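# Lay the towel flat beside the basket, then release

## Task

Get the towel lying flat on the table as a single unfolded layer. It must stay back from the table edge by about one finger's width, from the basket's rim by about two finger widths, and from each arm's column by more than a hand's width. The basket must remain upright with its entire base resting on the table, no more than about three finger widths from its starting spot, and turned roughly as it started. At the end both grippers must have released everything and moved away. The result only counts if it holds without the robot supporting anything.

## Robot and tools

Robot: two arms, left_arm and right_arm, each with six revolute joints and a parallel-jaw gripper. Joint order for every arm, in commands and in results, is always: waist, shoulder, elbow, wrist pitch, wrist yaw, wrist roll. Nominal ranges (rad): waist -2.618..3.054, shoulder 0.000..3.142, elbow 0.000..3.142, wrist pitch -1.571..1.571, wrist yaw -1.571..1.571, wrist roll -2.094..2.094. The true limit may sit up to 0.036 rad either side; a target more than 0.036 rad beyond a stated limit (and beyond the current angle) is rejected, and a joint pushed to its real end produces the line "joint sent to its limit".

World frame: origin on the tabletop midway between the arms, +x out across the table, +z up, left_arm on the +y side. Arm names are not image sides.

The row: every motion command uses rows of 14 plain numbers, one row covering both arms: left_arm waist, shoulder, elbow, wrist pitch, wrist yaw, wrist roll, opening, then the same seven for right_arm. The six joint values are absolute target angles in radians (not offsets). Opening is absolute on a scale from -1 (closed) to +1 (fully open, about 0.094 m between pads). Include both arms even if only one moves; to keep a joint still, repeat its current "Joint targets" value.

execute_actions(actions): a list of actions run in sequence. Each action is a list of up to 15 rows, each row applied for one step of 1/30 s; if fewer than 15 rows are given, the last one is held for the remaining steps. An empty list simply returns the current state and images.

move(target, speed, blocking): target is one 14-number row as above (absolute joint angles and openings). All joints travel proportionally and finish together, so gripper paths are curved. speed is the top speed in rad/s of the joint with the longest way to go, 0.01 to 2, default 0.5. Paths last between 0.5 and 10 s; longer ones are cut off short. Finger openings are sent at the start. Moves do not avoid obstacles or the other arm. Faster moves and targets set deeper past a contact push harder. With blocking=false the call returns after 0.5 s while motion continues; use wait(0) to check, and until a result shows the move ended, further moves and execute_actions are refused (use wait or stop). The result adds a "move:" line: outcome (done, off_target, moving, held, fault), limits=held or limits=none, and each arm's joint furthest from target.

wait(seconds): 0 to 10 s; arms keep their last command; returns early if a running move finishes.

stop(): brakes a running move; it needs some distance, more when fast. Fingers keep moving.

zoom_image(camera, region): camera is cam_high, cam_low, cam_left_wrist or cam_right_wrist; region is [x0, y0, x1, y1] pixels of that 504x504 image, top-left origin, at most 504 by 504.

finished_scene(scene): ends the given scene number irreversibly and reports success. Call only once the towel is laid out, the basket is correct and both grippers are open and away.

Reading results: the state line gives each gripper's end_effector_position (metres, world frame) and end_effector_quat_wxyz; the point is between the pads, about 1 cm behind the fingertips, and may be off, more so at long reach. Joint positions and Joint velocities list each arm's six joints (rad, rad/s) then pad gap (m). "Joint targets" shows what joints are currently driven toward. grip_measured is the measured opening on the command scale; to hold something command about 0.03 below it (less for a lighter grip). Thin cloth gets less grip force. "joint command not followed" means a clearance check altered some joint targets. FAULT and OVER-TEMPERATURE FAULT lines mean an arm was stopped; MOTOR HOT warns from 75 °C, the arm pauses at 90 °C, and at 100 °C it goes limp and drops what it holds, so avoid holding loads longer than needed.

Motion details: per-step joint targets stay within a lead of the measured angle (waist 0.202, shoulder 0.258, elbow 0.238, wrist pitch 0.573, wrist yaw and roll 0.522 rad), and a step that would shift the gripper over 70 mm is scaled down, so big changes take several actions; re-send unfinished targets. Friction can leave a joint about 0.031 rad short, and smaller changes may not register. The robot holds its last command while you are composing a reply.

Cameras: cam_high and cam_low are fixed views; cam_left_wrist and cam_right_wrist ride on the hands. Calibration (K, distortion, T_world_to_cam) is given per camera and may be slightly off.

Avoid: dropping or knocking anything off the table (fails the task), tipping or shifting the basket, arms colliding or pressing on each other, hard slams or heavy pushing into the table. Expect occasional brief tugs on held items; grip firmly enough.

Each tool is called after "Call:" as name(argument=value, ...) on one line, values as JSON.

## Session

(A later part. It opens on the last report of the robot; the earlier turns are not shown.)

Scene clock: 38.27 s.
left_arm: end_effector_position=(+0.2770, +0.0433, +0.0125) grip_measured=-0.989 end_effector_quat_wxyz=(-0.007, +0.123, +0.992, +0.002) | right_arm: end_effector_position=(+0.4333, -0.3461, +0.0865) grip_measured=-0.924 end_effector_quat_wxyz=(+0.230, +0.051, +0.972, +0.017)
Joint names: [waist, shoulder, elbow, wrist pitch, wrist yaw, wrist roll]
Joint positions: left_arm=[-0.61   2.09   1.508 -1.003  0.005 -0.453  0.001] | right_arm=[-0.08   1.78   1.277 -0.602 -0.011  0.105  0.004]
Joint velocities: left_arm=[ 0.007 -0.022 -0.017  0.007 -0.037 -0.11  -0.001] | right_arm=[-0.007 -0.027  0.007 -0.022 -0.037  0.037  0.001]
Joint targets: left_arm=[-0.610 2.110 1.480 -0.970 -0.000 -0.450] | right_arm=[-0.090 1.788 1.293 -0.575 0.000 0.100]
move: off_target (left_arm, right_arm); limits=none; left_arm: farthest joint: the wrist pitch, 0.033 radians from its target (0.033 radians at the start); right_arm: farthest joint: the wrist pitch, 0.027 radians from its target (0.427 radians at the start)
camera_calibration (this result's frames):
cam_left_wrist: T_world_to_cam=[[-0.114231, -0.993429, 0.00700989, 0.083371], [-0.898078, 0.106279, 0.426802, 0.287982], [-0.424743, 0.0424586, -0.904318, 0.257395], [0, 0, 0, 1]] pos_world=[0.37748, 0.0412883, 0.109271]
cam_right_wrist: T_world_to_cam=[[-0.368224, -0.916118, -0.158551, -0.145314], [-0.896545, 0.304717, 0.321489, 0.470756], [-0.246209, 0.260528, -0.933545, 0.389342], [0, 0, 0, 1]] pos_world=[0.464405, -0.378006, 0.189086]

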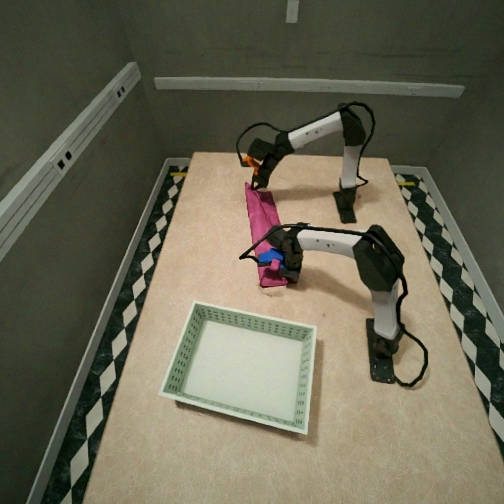

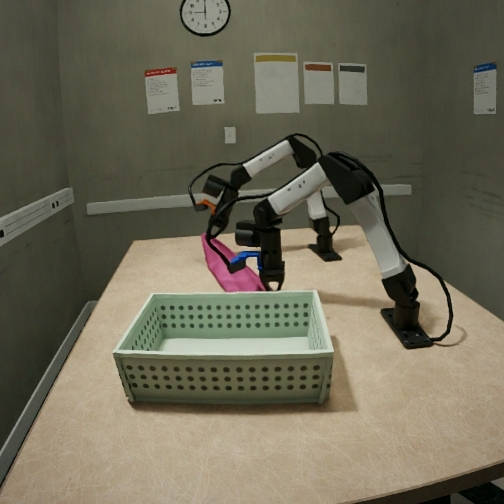

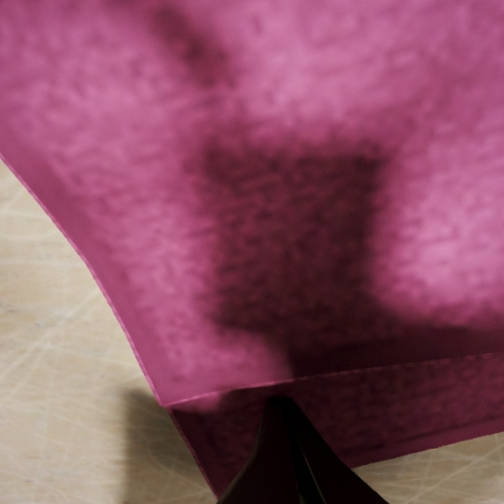

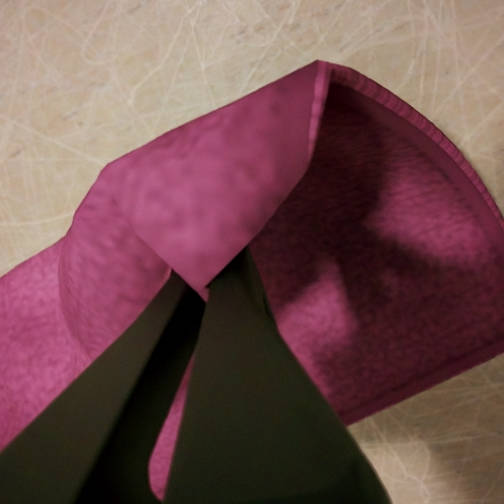

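Call:
move(target=[-0.61,2.11,1.48,-0.97,0,-0.45,-1,0.2,1.555,1.724,-1.34,0,0.45,-1], speed=0.4)

Call:
move(target=[-0.61,1.5,1.2,-1.25,0,-0.45,-1,0.2,1.555,1.724,-1.34,0,0.45,-1], speed=0.6)

Call:
zoom_image(camera="cam_high", region=[190,130,370,310])

Scene clock: 43.60 s.
left_arm: end_effector_position=(+0.2770, +0.0433, +0.0125) grip_measured=-0.989 end_effector_quat_wxyz=(-0.007, +0.123, +0.992, +0.002) | right_arm: end_effector_position=(+0.3338, -0.2539, +0.2407) grip_measured=-0.924 end_effector_quat_wxyz=(+0.169, +0.085, +0.979, +0.069)
Joint names: [waist, shoulder, elbow, wrist pitch, wrist yaw, wrist roll]
Joint positions: left_arm=[-0.61   2.09   1.508 -1.003  0.005 -0.453  0.001] | right_arm=[ 0.192  1.569  1.705 -1.34  -0.011  0.445  0.004]
Joint velocities: left_arm=[-0.022 -0.037 -0.012  0.022 -0.007  0.037 -0.   ] | right_arm=[-0.007  0.037  0.002 -0.066  0.007  0.051  0.001]
Joint targets: left_arm=[-0.610 2.110 1.480 -0.970 -0.000 -0.450] | right_arm=[0.200 1.555 1.724 -1.340 -0.000 0.450]
move: off_target (left_arm); limits=none; left_arm: farthest joint: the wrist pitch, 0.033 radians from its target (0.033 radians at the start); right_arm: farthest joint: the elbow, 0.019 radians from its target (0.447 radians at the start)
camera_calibration (this result's frames):
cam_left_wrist: T_world_to_cam=[[-0.114231, -0.993429, 0.00700989, 0.083371], [-0.898078, 0.106279, 0.426802, 0.287982], [-0.424743, 0.0424586, -0.904318, 0.257395], [0, 0, 0, 1]] pos_world=[0.37748, 0.0412883, 0.109271]
cam_right_wrist: T_world_to_cam=[[-0.425772, -0.877397, -0.221118, -0.0289484], [-0.838415, 0.290661, 0.46106, 0.247309], [-0.340262, 0.381695, -0.859378, 0.529121], [0, 0, 0, 1]] pos_world=[0.375062, -0.299245, 0.33429]

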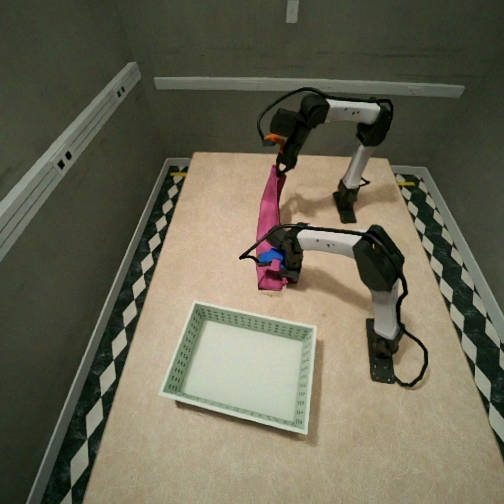

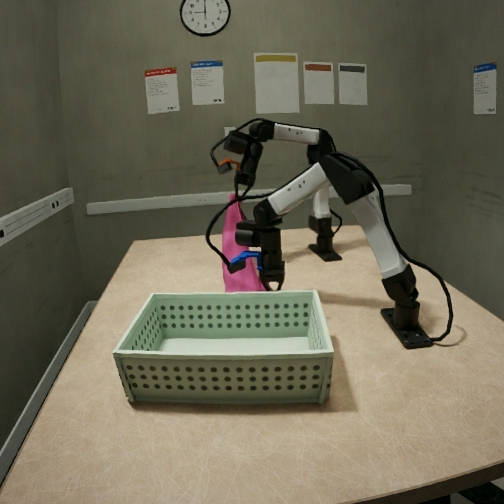

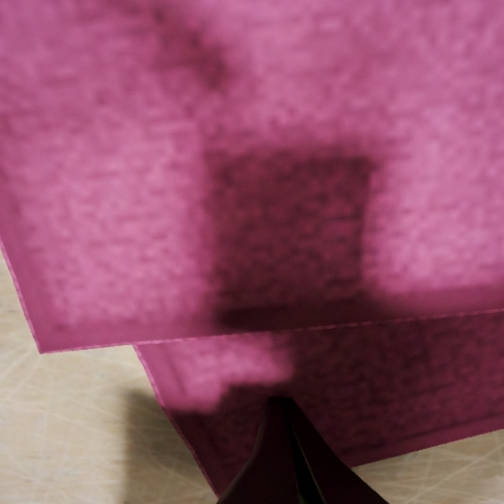

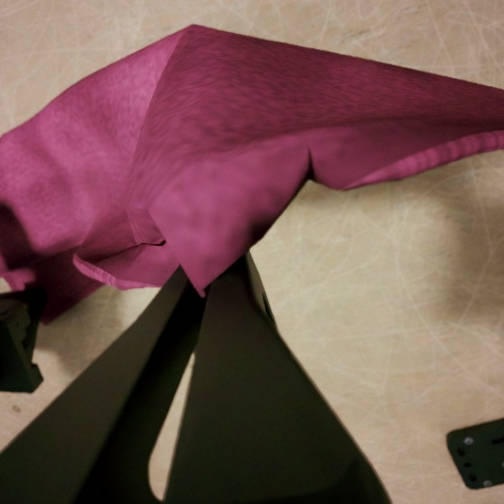

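Scene clock: 45.17 s.
left_arm: end_effector_position=(+0.1852, +0.1206, +0.1171) grip_measured=-0.989 end_effector_quat_wxyz=(+0.013, +0.123, +0.992, -0.011) | right_arm: end_effector_position=(+0.3337, -0.2539, +0.2407) grip_measured=-0.924 end_effector_quat_wxyz=(+0.169, +0.085, +0.979, +0.069)
Joint names: [waist, shoulder, elbow, wrist pitch, wrist yaw, wrist roll]
Joint positions: left_arm=[-0.61   1.515  1.218 -1.241  0.005 -0.453  0.001] | right_arm=[ 0.192  1.569  1.705 -1.34  -0.011  0.445  0.004]
Joint velocities: left_arm=[-0.012 -0.012  0.002 -0.051  0.037 -0.066 -0.001] | right_arm=[ 0.007  0.012 -0.007 -0.007 -0.022  0.007 -0.   ]
Joint targets: left_arm=[-0.610 1.500 1.200 -1.250 0.000 -0.450] | right_arm=[0.200 1.555 1.724 -1.340 -0.000 0.450]
move: done; limits=none; left_arm: farthest joint: the elbow, 0.018 radians from its target (0.308 radians at the start); right_arm: farthest joint: the elbow, 0.019 radians from its target (0.019 radians at the start)
camera_calibration (this result's frames):
cam_left_wrist: T_world_to_cam=[[-0.114957, -0.992818, 0.0331171, 0.145887], [-0.912873, 0.11873, 0.390598, 0.158201], [-0.391725, 0.0146704, -0.919965, 0.308773], [0, 0, 0, 1]] pos_world=[0.282142, 0.121526, 0.217437]
cam_right_wrist: T_world_to_cam=[[-0.426175, -0.877239, -0.220969, -0.0288734], [-0.838123, 0.290946, 0.46141, 0.247151], [-0.340477, 0.381841, -0.859228, 0.529145], [0, 0, 0, 1]] pos_world=[0.375, -0.299286, 0.334238]

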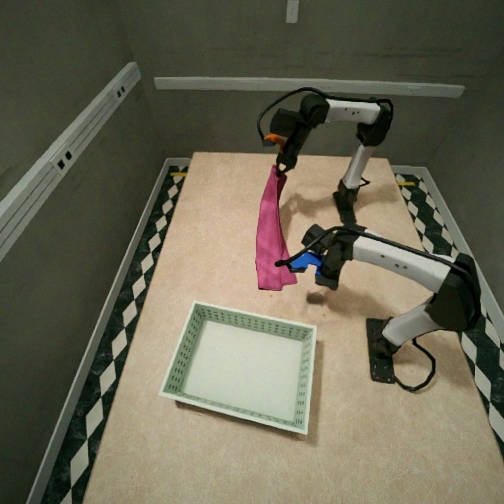

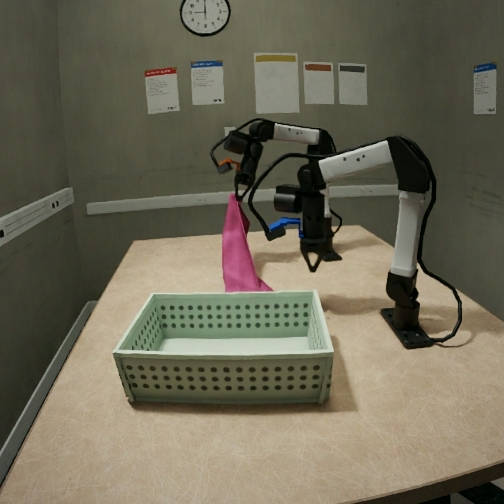

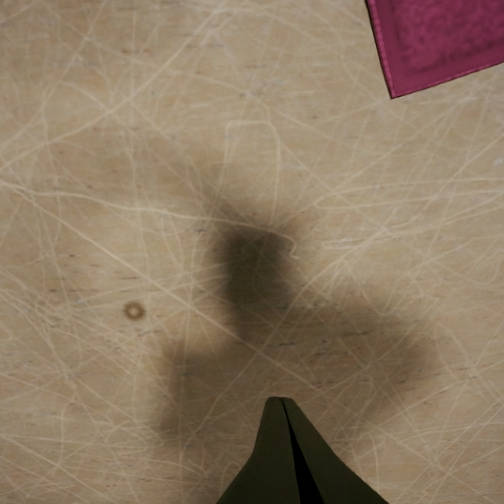

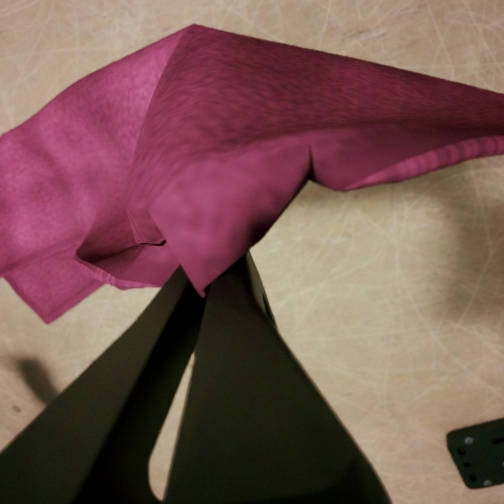

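Region (190, 130, 370, 310) of cam_high's 504x504 image, scaled by 2.800, with more detail than that image has.

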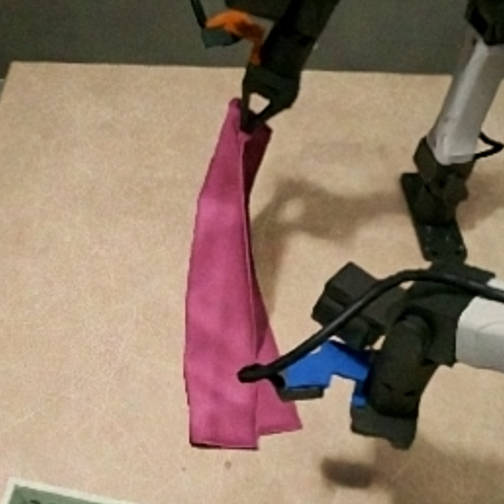

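Call:
move(target=[-0.435,2.075,1.635,-1.11,0,1.05,0.1,0.2,1.555,1.724,-1.34,0,0.45,-1], speed=1)

Scene clock: 49.37 s.
left_arm: end_effector_position=(+0.3192, +0.0929, +0.0458) grip_measured=+0.098 end_effector_quat_wxyz=(-0.001, +0.709, +0.705, -0.003) | right_arm: end_effector_position=(+0.3337, -0.2539, +0.2407) grip_measured=-0.924 end_effector_quat_wxyz=(+0.169, +0.085, +0.979, +0.069)
Joint names: [waist, shoulder, elbow, wrist pitch, wrist yaw, wrist roll]
Joint positions: left_arm=[-0.443  2.066  1.61  -1.119  0.005  1.044  0.052] | right_arm=[ 0.192  1.569  1.705 -1.34  -0.011  0.445  0.004]
Joint velocities: left_arm=[ 0.007  0.007  0.002  0.007 -0.007 -0.022  0.001] | right_arm=[ 0.012 -0.012 -0.007 -0.007  0.051  0.022  0.001]
Joint targets: left_arm=[-0.435 2.075 1.635 -1.110 0.000 1.050] | right_arm=[0.200 1.555 1.724 -1.340 0.000 0.450]
move: off_target (left_arm); limits=none; left_arm: farthest joint: the elbow, 0.025 radians from its target (0.417 radians at the start); right_arm: farthest joint: the elbow, 0.019 radians from its target (0.019 radians at the start)
camera_calibration (this result's frames):
cam_left_wrist: T_world_to_cam=[[-0.991895, -0.12597, 0.0166131, 0.336387], [-0.107942, 0.904387, 0.412834, -0.0193089], [-0.0670295, 0.407695, -0.910655, 0.155498], [0, 0, 0, 1]] pos_world=[0.342, -0.00355807, 0.143988]
cam_right_wrist: T_world_to_cam=[[-0.426175, -0.877239, -0.220969, -0.0288734], [-0.838123, 0.290946, 0.46141, 0.247151], [-0.340477, 0.381841, -0.859228, 0.529145], [0, 0, 0, 1]] pos_world=[0.375, -0.299286, 0.334238]

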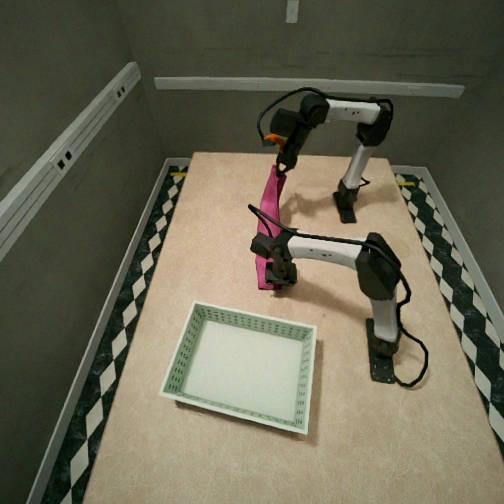

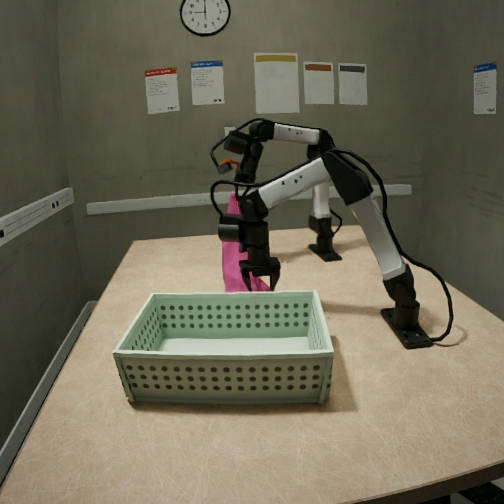

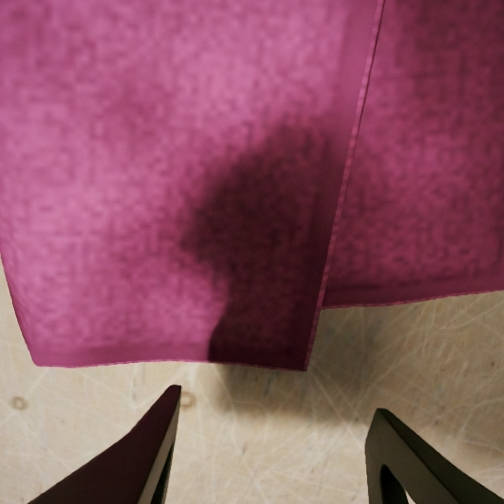

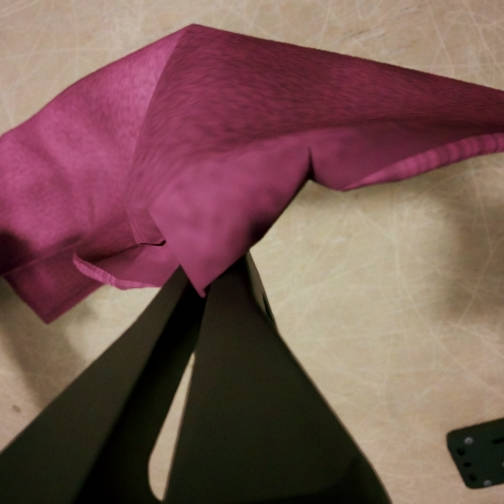

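Call:
move(target=[-0.435,2.15,1.525,-0.96,0,1.05,0.1,0.2,1.555,1.724,-1.34,0,0.45,-1], speed=0.2)

Call:
execute_actions(actions=[[[-0.435,2.15,1.525,-0.96,0,1.05,-0.4,0.2,1.555,1.724,-1.34,0,0.45,-1]],[[-0.435,2.15,1.525,-0.96,0,1.05,-1,0.2,1.555,1.724,-1.34,0,0.45,-1]],[[-0.435,2.15,1.525,-0.96,0,1.05,-1,0.2,1.555,1.724,-1.34,0,0.45,-1]]])

Scene clock: 51.10 s.
left_arm: end_effector_position=(+0.3245, +0.0904, +0.0145) grip_measured=+0.098 end_effector_quat_wxyz=(+0.001, +0.709, +0.705, -0.001) | right_arm: end_effector_position=(+0.3337, -0.2539, +0.2407) grip_measured=-0.924 end_effector_quat_wxyz=(+0.169, +0.085, +0.979, +0.069)
Joint names: [waist, shoulder, elbow, wrist pitch, wrist yaw, wrist roll]
Joint positions: left_arm=[-0.443  2.116  1.558 -1.012  0.002  1.045  0.052] | right_arm=[ 0.192  1.569  1.705 -1.34  -0.011  0.445  0.004]
Joint velocities: left_arm=[ 0.012  0.002 -0.007 -0.007 -0.066 -0.007  0.   ] | right_arm=[ 0.007 -0.007 -0.002 -0.051  0.051  0.022  0.   ]
Joint targets: left_arm=[-0.435 2.150 1.525 -0.960 0.000 1.050] | right_arm=[0.200 1.555 1.724 -1.340 0.000 0.450]
move: off_target (left_arm); limits=none; left_arm: farthest joint: the wrist pitch, 0.052 radians from its target (0.159 radians at the start); right_arm: farthest joint: the elbow, 0.019 radians from its target (0.019 radians at the start)
camera_calibration (this result's frames):
cam_left_wrist: T_world_to_cam=[[-0.99202, -0.125591, 0.0111249, 0.341901], [-0.10986, 0.904303, 0.412513, -0.00291704], [-0.0618683, 0.407999, -0.910884, 0.12663], [0, 0, 0, 1]] pos_world=[0.346687, -0.00608732, 0.112745]
cam_right_wrist: T_world_to_cam=[[-0.426175, -0.877239, -0.220969, -0.0288734], [-0.838123, 0.290946, 0.46141, 0.247151], [-0.340477, 0.381841, -0.859228, 0.529145], [0, 0, 0, 1]] pos_world=[0.375, -0.299286, 0.334238]

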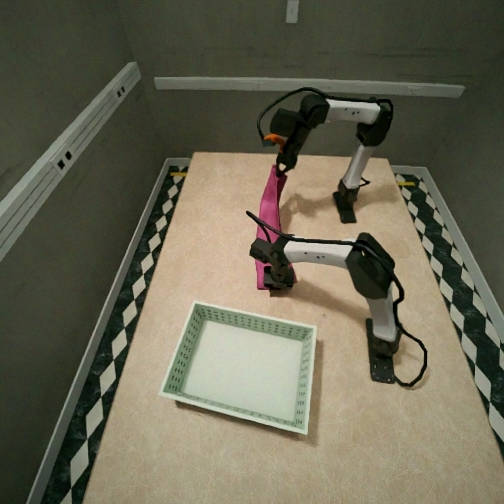

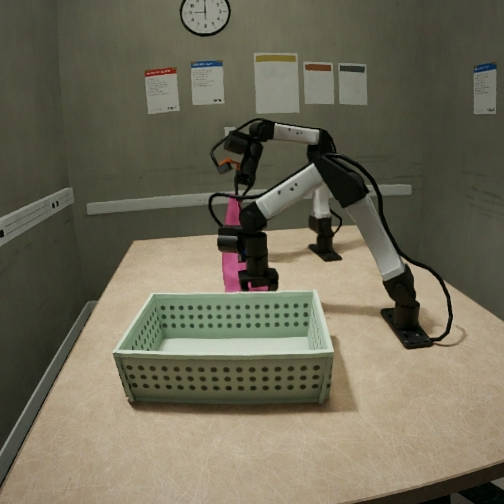

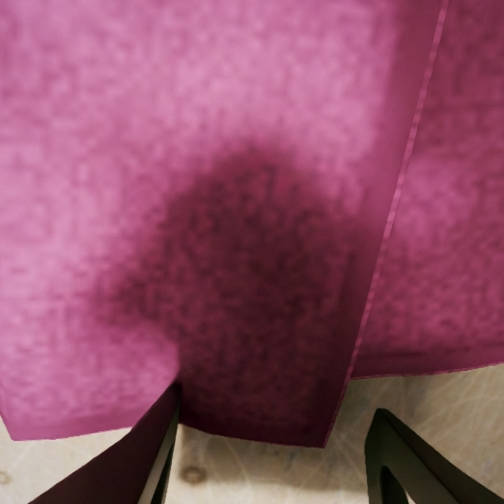

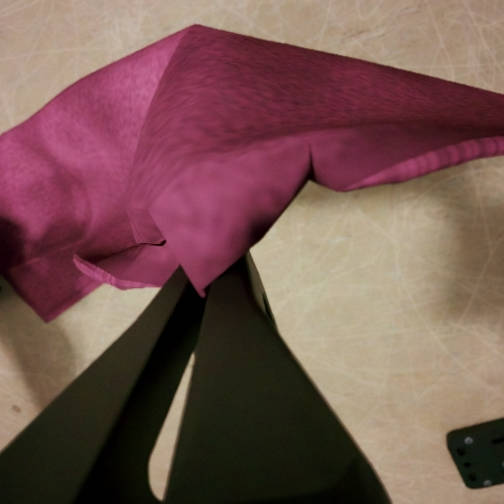

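Scene clock: 52.60 s.
left_arm: end_effector_position=(+0.3339, +0.0890, +0.0136) grip_measured=-0.988 end_effector_quat_wxyz=(+0.016, +0.708, +0.706, +0.009) | right_arm: end_effector_position=(+0.3336, -0.2540, +0.2406) grip_measured=-0.924 end_effector_quat_wxyz=(+0.169, +0.085, +0.980, +0.069)
Joint names: [waist, shoulder, elbow, wrist pitch, wrist yaw, wrist roll]
Joint positions: left_arm=[-0.438  2.119  1.558 -0.975 -0.008  1.045  0.001] | right_arm=[ 0.192  1.569  1.705 -1.34  -0.011  0.445  0.004]
Joint velocities: left_arm=[-0.002 -0.017 -0.012  0.037  0.007 -0.007 -0.   ] | right_arm=[-0.007 -0.017  0.002 -0.022  0.007 -0.037  0.   ]
Joint targets: left_arm=[-0.435 2.150 1.525 -0.960 -0.000 1.050] | right_arm=[0.200 1.555 1.724 -1.340 0.000 0.450]
camera_calibration (this result's frames):
cam_left_wrist: T_world_to_cam=[[-0.991221, -0.130355, -0.0221002, 0.351677], [-0.128248, 0.907312, 0.400422, 0.00577533], [-0.0321452, 0.399741, -0.916064, 0.117894], [0, 0, 0, 1]] pos_world=[0.35312, -0.00652392, 0.113458]
cam_right_wrist: T_world_to_cam=[[-0.426256, -0.877261, -0.220724, -0.0289749], [-0.837954, 0.290993, 0.461689, 0.246991], [-0.340793, 0.381754, -0.859142, 0.529159], [0, 0, 0, 1]] pos_world=[0.37495, -0.2993, 0.334194]

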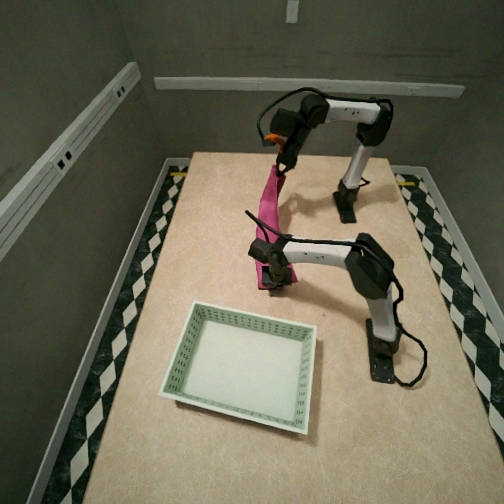

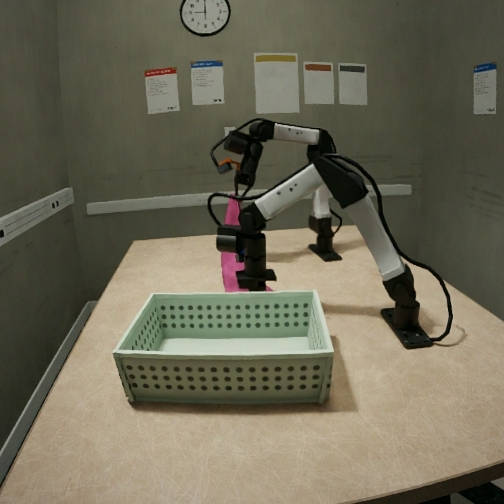

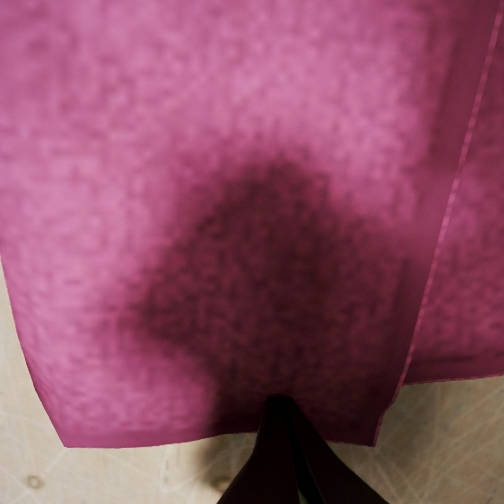

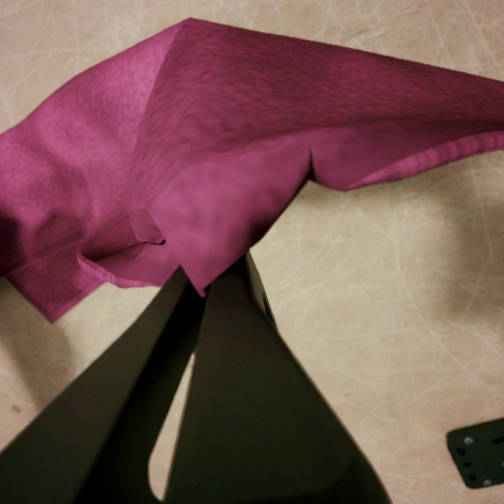

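Call:
move(target=[-0.455,1.895,1.335,-0.80,0,1.035,-0.05,0.2,1.555,1.724,-1.34,0,0.45,-1], speed=0.3)

Call:
move(target=[-0.455,1.98,1.26,-0.69,0,1.035,-0.05,0.2,1.555,1.724,-1.34,0,0.45,-1], speed=0.2)

Scene clock: 55.07 s.
left_arm: end_effector_position=(+0.3249, +0.0902, +0.0411) grip_measured=-0.052 end_effector_quat_wxyz=(+0.095, +0.705, +0.702, +0.028) | right_arm: end_effector_position=(+0.3336, -0.2540, +0.2406) grip_measured=-0.924 end_effector_quat_wxyz=(+0.169, +0.085, +0.980, +0.069)
Joint names: [waist, shoulder, elbow, wrist pitch, wrist yaw, wrist roll]
Joint positions: left_arm=[-0.446  1.916  1.355 -0.811 -0.006  1.04   0.045] | right_arm=[ 0.192  1.569  1.705 -1.34  -0.011  0.445  0.004]
Joint velocities: left_arm=[-0.017  0.002 -0.007 -0.007 -0.022 -0.051 -0.001] | right_arm=[ 0.012  0.002 -0.007 -0.037 -0.037 -0.007 -0.   ]
Joint targets: left_arm=[-0.455 1.895 1.335 -0.800 -0.000 1.035] | right_arm=[0.200 1.555 1.724 -1.340 -0.000 0.450]
move: off_target (left_arm); limits=none; left_arm: farthest joint: the shoulder, 0.021 radians from its target (0.224 radians at the start); right_arm: farthest joint: the elbow, 0.019 radians from its target (0.019 radians at the start)
camera_calibration (this result's frames):
cam_left_wrist: T_world_to_cam=[[-0.979758, -0.13435, -0.148404, 0.345276], [-0.174107, 0.937755, 0.300502, 0.00883668], [0.0987947, 0.320258, -0.942165, 0.10801], [0, 0, 0, 1]] pos_world=[0.329155, 0.00351018, 0.150348]
cam_right_wrist: T_world_to_cam=[[-0.426256, -0.877261, -0.220724, -0.0289749], [-0.837954, 0.290993, 0.461689, 0.246991], [-0.340793, 0.381754, -0.859142, 0.529159], [0, 0, 0, 1]] pos_world=[0.37495, -0.2993, 0.334194]

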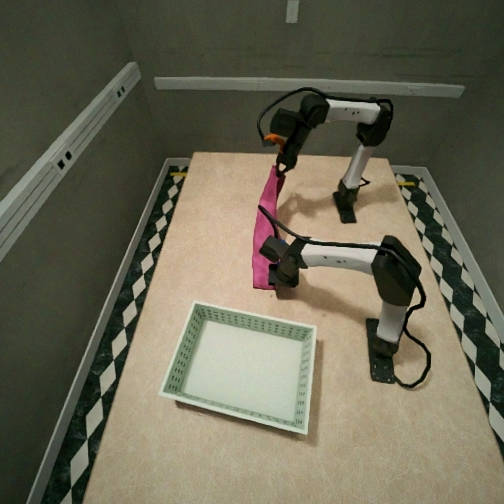

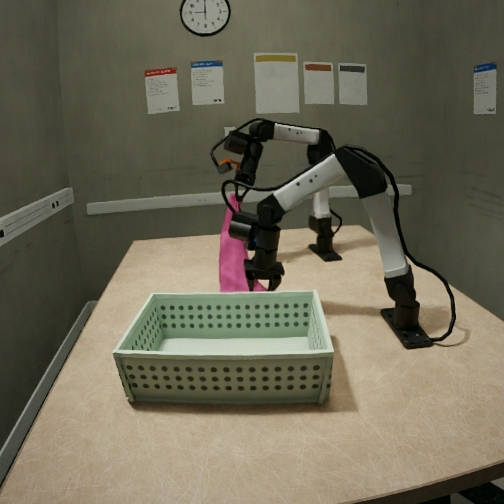

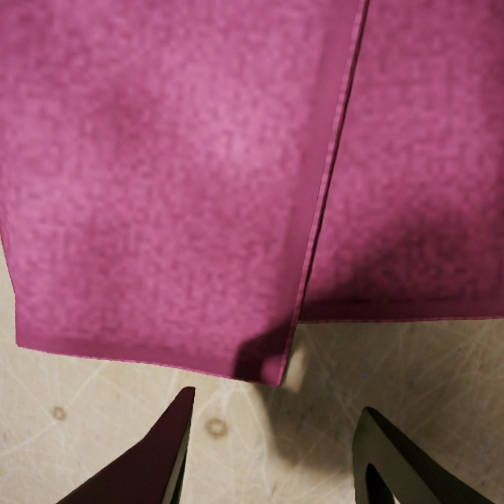

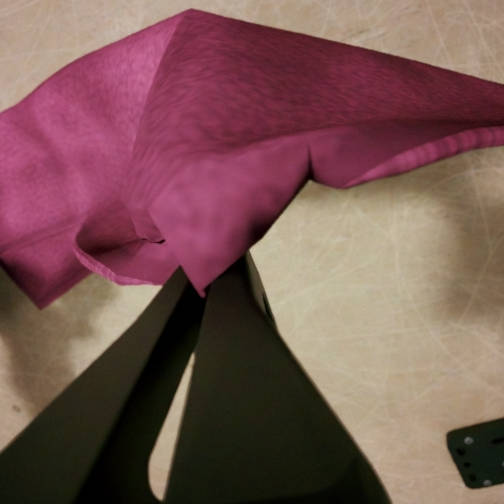

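Scene clock: 55.93 s.
left_arm: end_effector_position=(+0.3224, +0.0914, +0.0141) grip_measured=-0.052 end_effector_quat_wxyz=(+0.089, +0.706, +0.703, +0.025) | right_arm: end_effector_position=(+0.3336, -0.2540, +0.2406) grip_measured=-0.924 end_effector_quat_wxyz=(+0.169, +0.085, +0.980, +0.069)
Joint names: [waist, shoulder, elbow, wrist pitch, wrist yaw, wrist roll]
Joint positions: left_arm=[-0.446  1.954  1.295 -0.727 -0.005  1.04   0.045] | right_arm=[ 0.192  1.569  1.705 -1.34  -0.011  0.445  0.004]
Joint velocities: left_arm=[-0.012 -0.017  0.012  0.007 -0.037  0.037 -0.   ] | right_arm=[-0.002 -0.002 -0.032  0.051 -0.007 -0.037 -0.   ]
Joint targets: left_arm=[-0.455 1.980 1.260 -0.690 0.000 1.035] | right_arm=[0.200 1.555 1.724 -1.340 0.000 0.450]
move: off_target (left_arm); limits=none; left_arm: farthest joint: the wrist pitch, 0.037 radians from its target (0.121 radians at the start); right_arm: farthest joint: the elbow, 0.019 radians from its target (0.019 radians at the start)
camera_calibration (this result's frames):
cam_left_wrist: T_world_to_cam=[[-0.98151, -0.133301, -0.137365, 0.339302], [-0.170235, 0.936014, 0.308056, 0.0141625], [0.0875113, 0.325745, -0.941399, 0.0854984], [0, 0, 0, 1]] pos_world=[0.327957, 0.00412224, 0.122733]
cam_right_wrist: T_world_to_cam=[[-0.426256, -0.877261, -0.220724, -0.0289749], [-0.837954, 0.290993, 0.461689, 0.246991], [-0.340793, 0.381754, -0.859142, 0.529159], [0, 0, 0, 1]] pos_world=[0.37495, -0.2993, 0.334194]

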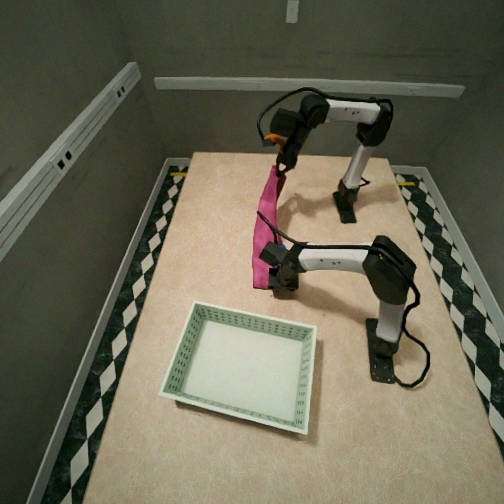

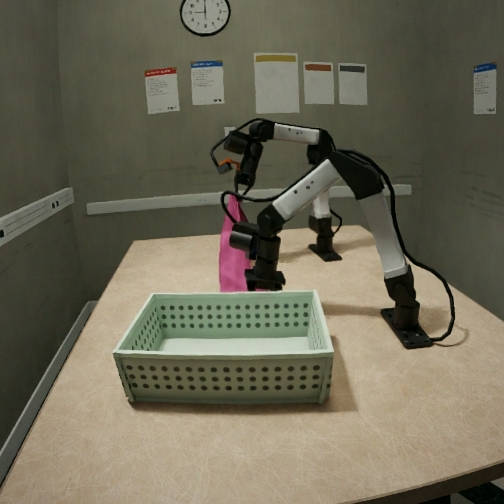

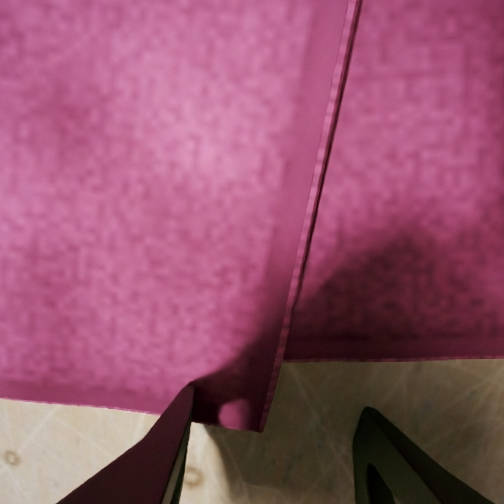

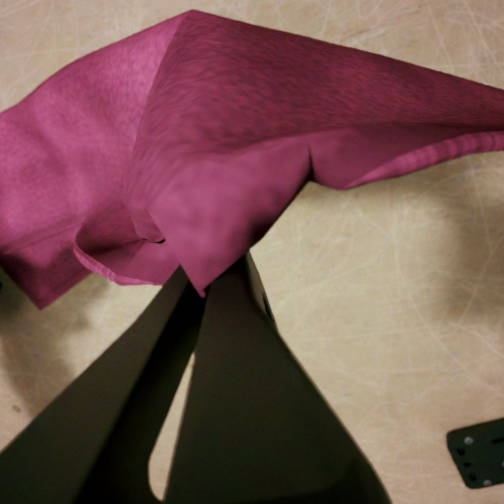

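Call:
execute_actions(actions=[[[-0.42,1.98,1.27,-0.635,0,1.06,-0.05,0.2,1.555,1.724,-1.34,0,0.45,-1]],[[-0.42,1.99,1.27,-0.635,0,1.06,-0.05,0.2,1.555,1.724,-1.34,0,0.45,-1]]])

Scene clock: 57.47 s.
left_arm: end_effector_position=(+0.3413, +0.0876, +0.0160) grip_measured=-0.052 end_effector_quat_wxyz=(+0.124, +0.702, +0.701, +0.034) | right_arm: end_effector_position=(+0.3336, -0.2540, +0.2406) grip_measured=-0.924 end_effector_quat_wxyz=(+0.169, +0.085, +0.980, +0.069)
Joint names: [waist, shoulder, elbow, wrist pitch, wrist yaw, wrist roll]
Joint positions: left_arm=[-0.428  1.96   1.295 -0.648  0.001  1.054  0.045] | right_arm=[ 0.192  1.569  1.705 -1.34  -0.011  0.445  0.004]
Joint velocities: left_arm=[-0.017  0.007  0.002  0.007 -0.022 -0.007  0.001] | right_arm=[ 0.012  0.002  0.002  0.022 -0.007  0.037  0.001]
Joint targets: left_arm=[-0.420 1.990 1.270 -0.635 -0.000 1.060] | right_arm=[0.200 1.555 1.724 -1.340 -0.000 0.450]
camera_calibration (this result's frames):
cam_left_wrist: T_world_to_cam=[[-0.970977, -0.14214, -0.192352, 0.355755], [-0.190171, 0.94656, 0.260499, 0.0270085], [0.145046, 0.289518, -0.946119, 0.0704948], [0, 0, 0, 1]] pos_world=[0.340341, 0.00459236, 0.128091]
cam_right_wrist: T_world_to_cam=[[-0.426256, -0.877261, -0.220724, -0.0289749], [-0.837954, 0.290993, 0.461689, 0.246991], [-0.340793, 0.381754, -0.859142, 0.529159], [0, 0, 0, 1]] pos_world=[0.37495, -0.2993, 0.334194]

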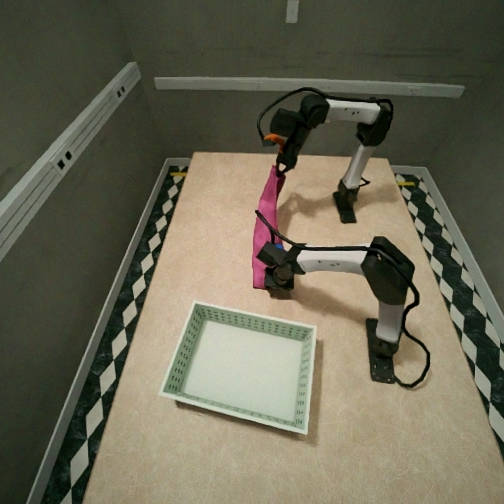

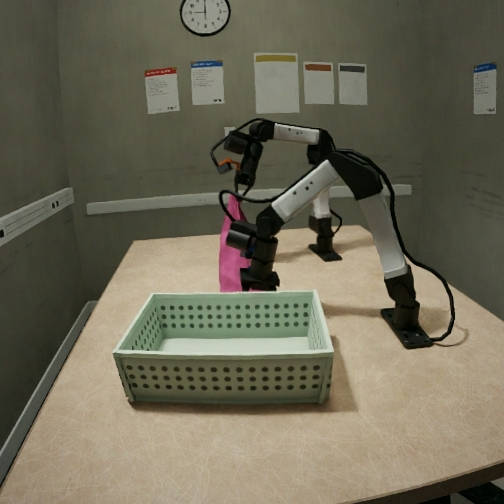

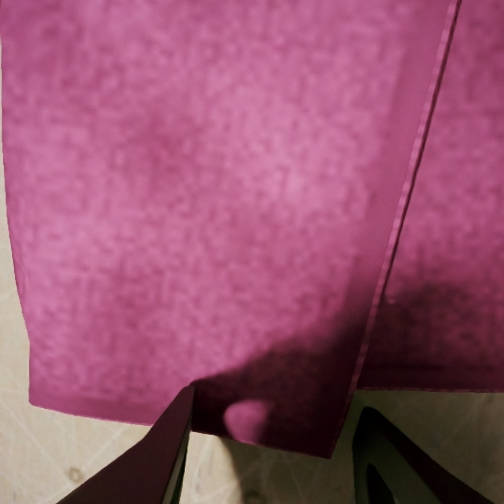

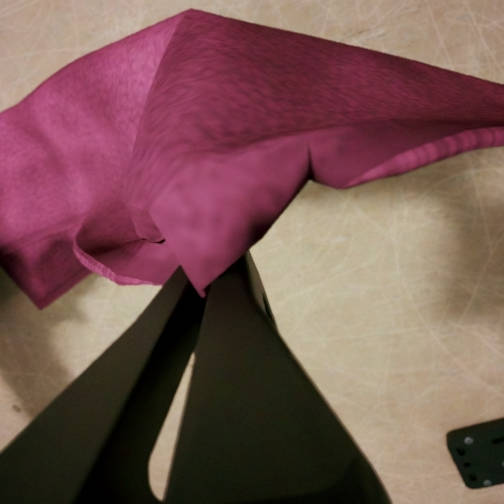

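Call:
execute_actions(actions=[[[-0.42,2.015,1.265,-0.635,0,1.06,-0.3,0.2,1.555,1.724,-1.34,0,0.45,-1]],[[-0.42,2.015,1.265,-0.635,0,1.06,-0.65,0.2,1.555,1.724,-1.34,0,0.45,-1]],[[-0.42,2.015,1.265,-0.635,0,1.06,-1,0.2,1.555,1.724,-1.34,0,0.45,-1]]])

Scene clock: 59.40 s.
left_arm: end_effector_position=(+0.3425, +0.0866, +0.0129) grip_measured=-0.972 end_effector_quat_wxyz=(+0.125, +0.702, +0.701, +0.031) | right_arm: end_effector_position=(+0.3336, -0.2540, +0.2406) grip_measured=-0.924 end_effector_quat_wxyz=(+0.169, +0.085, +0.980, +0.069)
Joint names: [waist, shoulder, elbow, wrist pitch, wrist yaw, wrist roll]
Joint positions: left_arm=[-0.427  1.97   1.295 -0.638  0.006  1.055  0.001] | right_arm=[ 0.192  1.569  1.705 -1.34  -0.011  0.445  0.004]
Joint velocities: left_arm=[-0.012 -0.032  0.007  0.007  0.037 -0.022  0.002] | right_arm=[-0.002 -0.012 -0.007 -0.037  0.007 -0.037 -0.001]
Joint targets: left_arm=[-0.420 2.015 1.265 -0.635 0.000 1.060] | right_arm=[0.200 1.555 1.724 -1.340 -0.000 0.450]
camera_calibration (this result's frames):
cam_left_wrist: T_world_to_cam=[[-0.971401, -0.142479, -0.189945, 0.356292], [-0.189163, 0.947883, 0.256388, 0.0285713], [0.143516, 0.284986, -0.947727, 0.0686144], [0, 0, 0, 1]] pos_world=[0.34166, 0.00412779, 0.125378]
cam_right_wrist: T_world_to_cam=[[-0.426256, -0.877261, -0.220724, -0.0289749], [-0.837954, 0.290993, 0.461689, 0.246991], [-0.340793, 0.381754, -0.859142, 0.529159], [0, 0, 0, 1]] pos_world=[0.37495, -0.2993, 0.334194]

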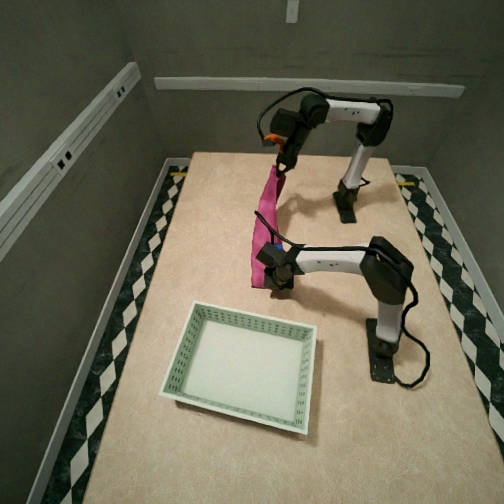

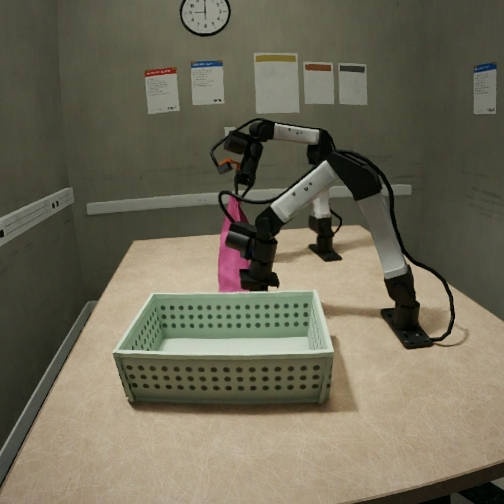

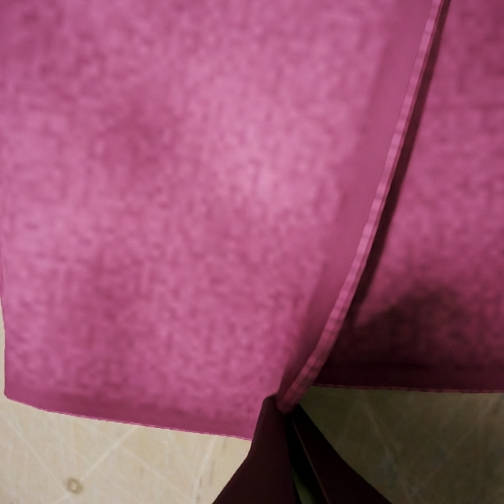

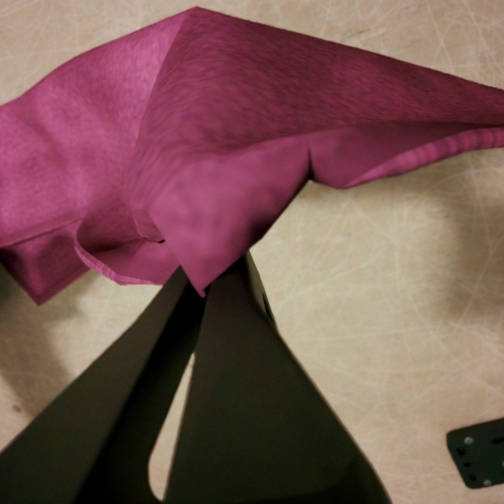

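Call:
move(target=[-0.425,1.915,2.11,-1.455,0,1.06,-1,-0.09,1.555,1.724,-1.34,0,0.2,-1], speed=0.35)

Scene clock: 63.30 s.
left_arm: end_effector_position=(+0.3426, +0.0866, +0.2209) grip_measured=-0.972 end_effector_quat_wxyz=(+0.135, +0.701, +0.700, +0.034) | right_arm: end_effector_position=(+0.3465, -0.3462, +0.2406) grip_measured=-0.924 end_effector_quat_wxyz=(+0.181, +0.102, +0.978, +0.024)
Joint names: [waist, shoulder, elbow, wrist pitch, wrist yaw, wrist roll]
Joint positions: left_arm=[-0.427  1.934  2.088 -1.446  0.006  1.055  0.001] | right_arm=[-0.081  1.569  1.705 -1.34  -0.011  0.206  0.004]
Joint velocities: left_arm=[-0.012 -0.002  0.012  0.037 -0.066  0.037 -0.001] | right_arm=[-0.022  0.007  0.022  0.037 -0.051  0.022 -0.   ]
Joint targets: left_arm=[-0.425 1.915 2.110 -1.455 0.000 1.060] | right_arm=[-0.090 1.555 1.724 -1.340 0.000 0.200]
move: off_target (left_arm); limits=none; left_arm: farthest joint: the elbow, 0.022 radians from its target (0.815 radians at the start); right_arm: farthest joint: the elbow, 0.019 radians from its target (0.019 radians at the start)
camera_calibration (this result's frames):
cam_left_wrist: T_world_to_cam=[[-0.967855, -0.144491, -0.20586, 0.398326], [-0.19364, 0.950423, 0.243309, -0.0205215], [0.160498, 0.275351, -0.947851, 0.260805], [0, 0, 0, 1]] pos_world=[0.33969, 0.00524576, 0.334197]
cam_right_wrist: T_world_to_cam=[[-0.467092, -0.870845, -0.153146, -0.104338], [-0.827725, 0.369734, 0.4221, 0.317841], [-0.310961, 0.323922, -0.89352, 0.546669], [0, 0, 0, 1]] pos_world=[0.384342, -0.385457, 0.33832]

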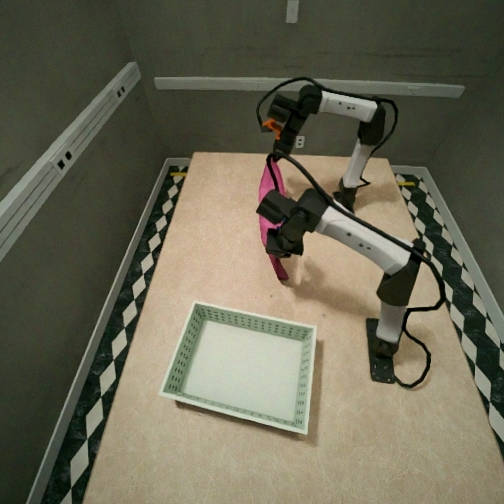

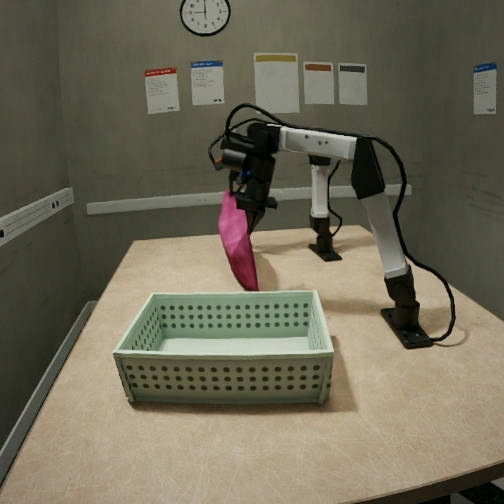

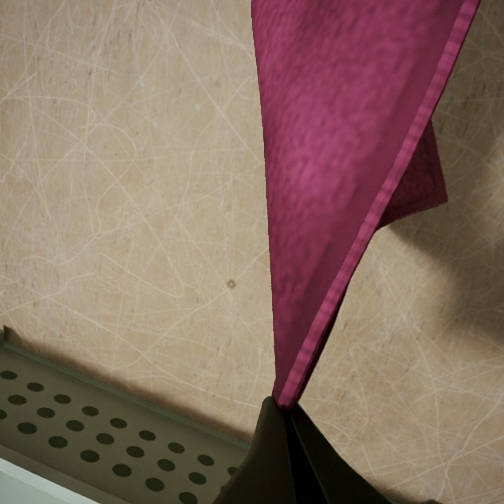

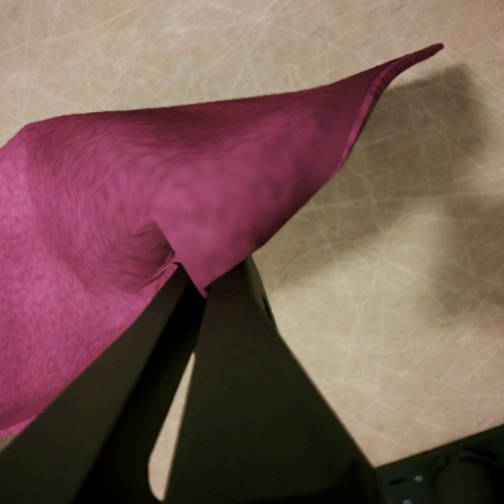

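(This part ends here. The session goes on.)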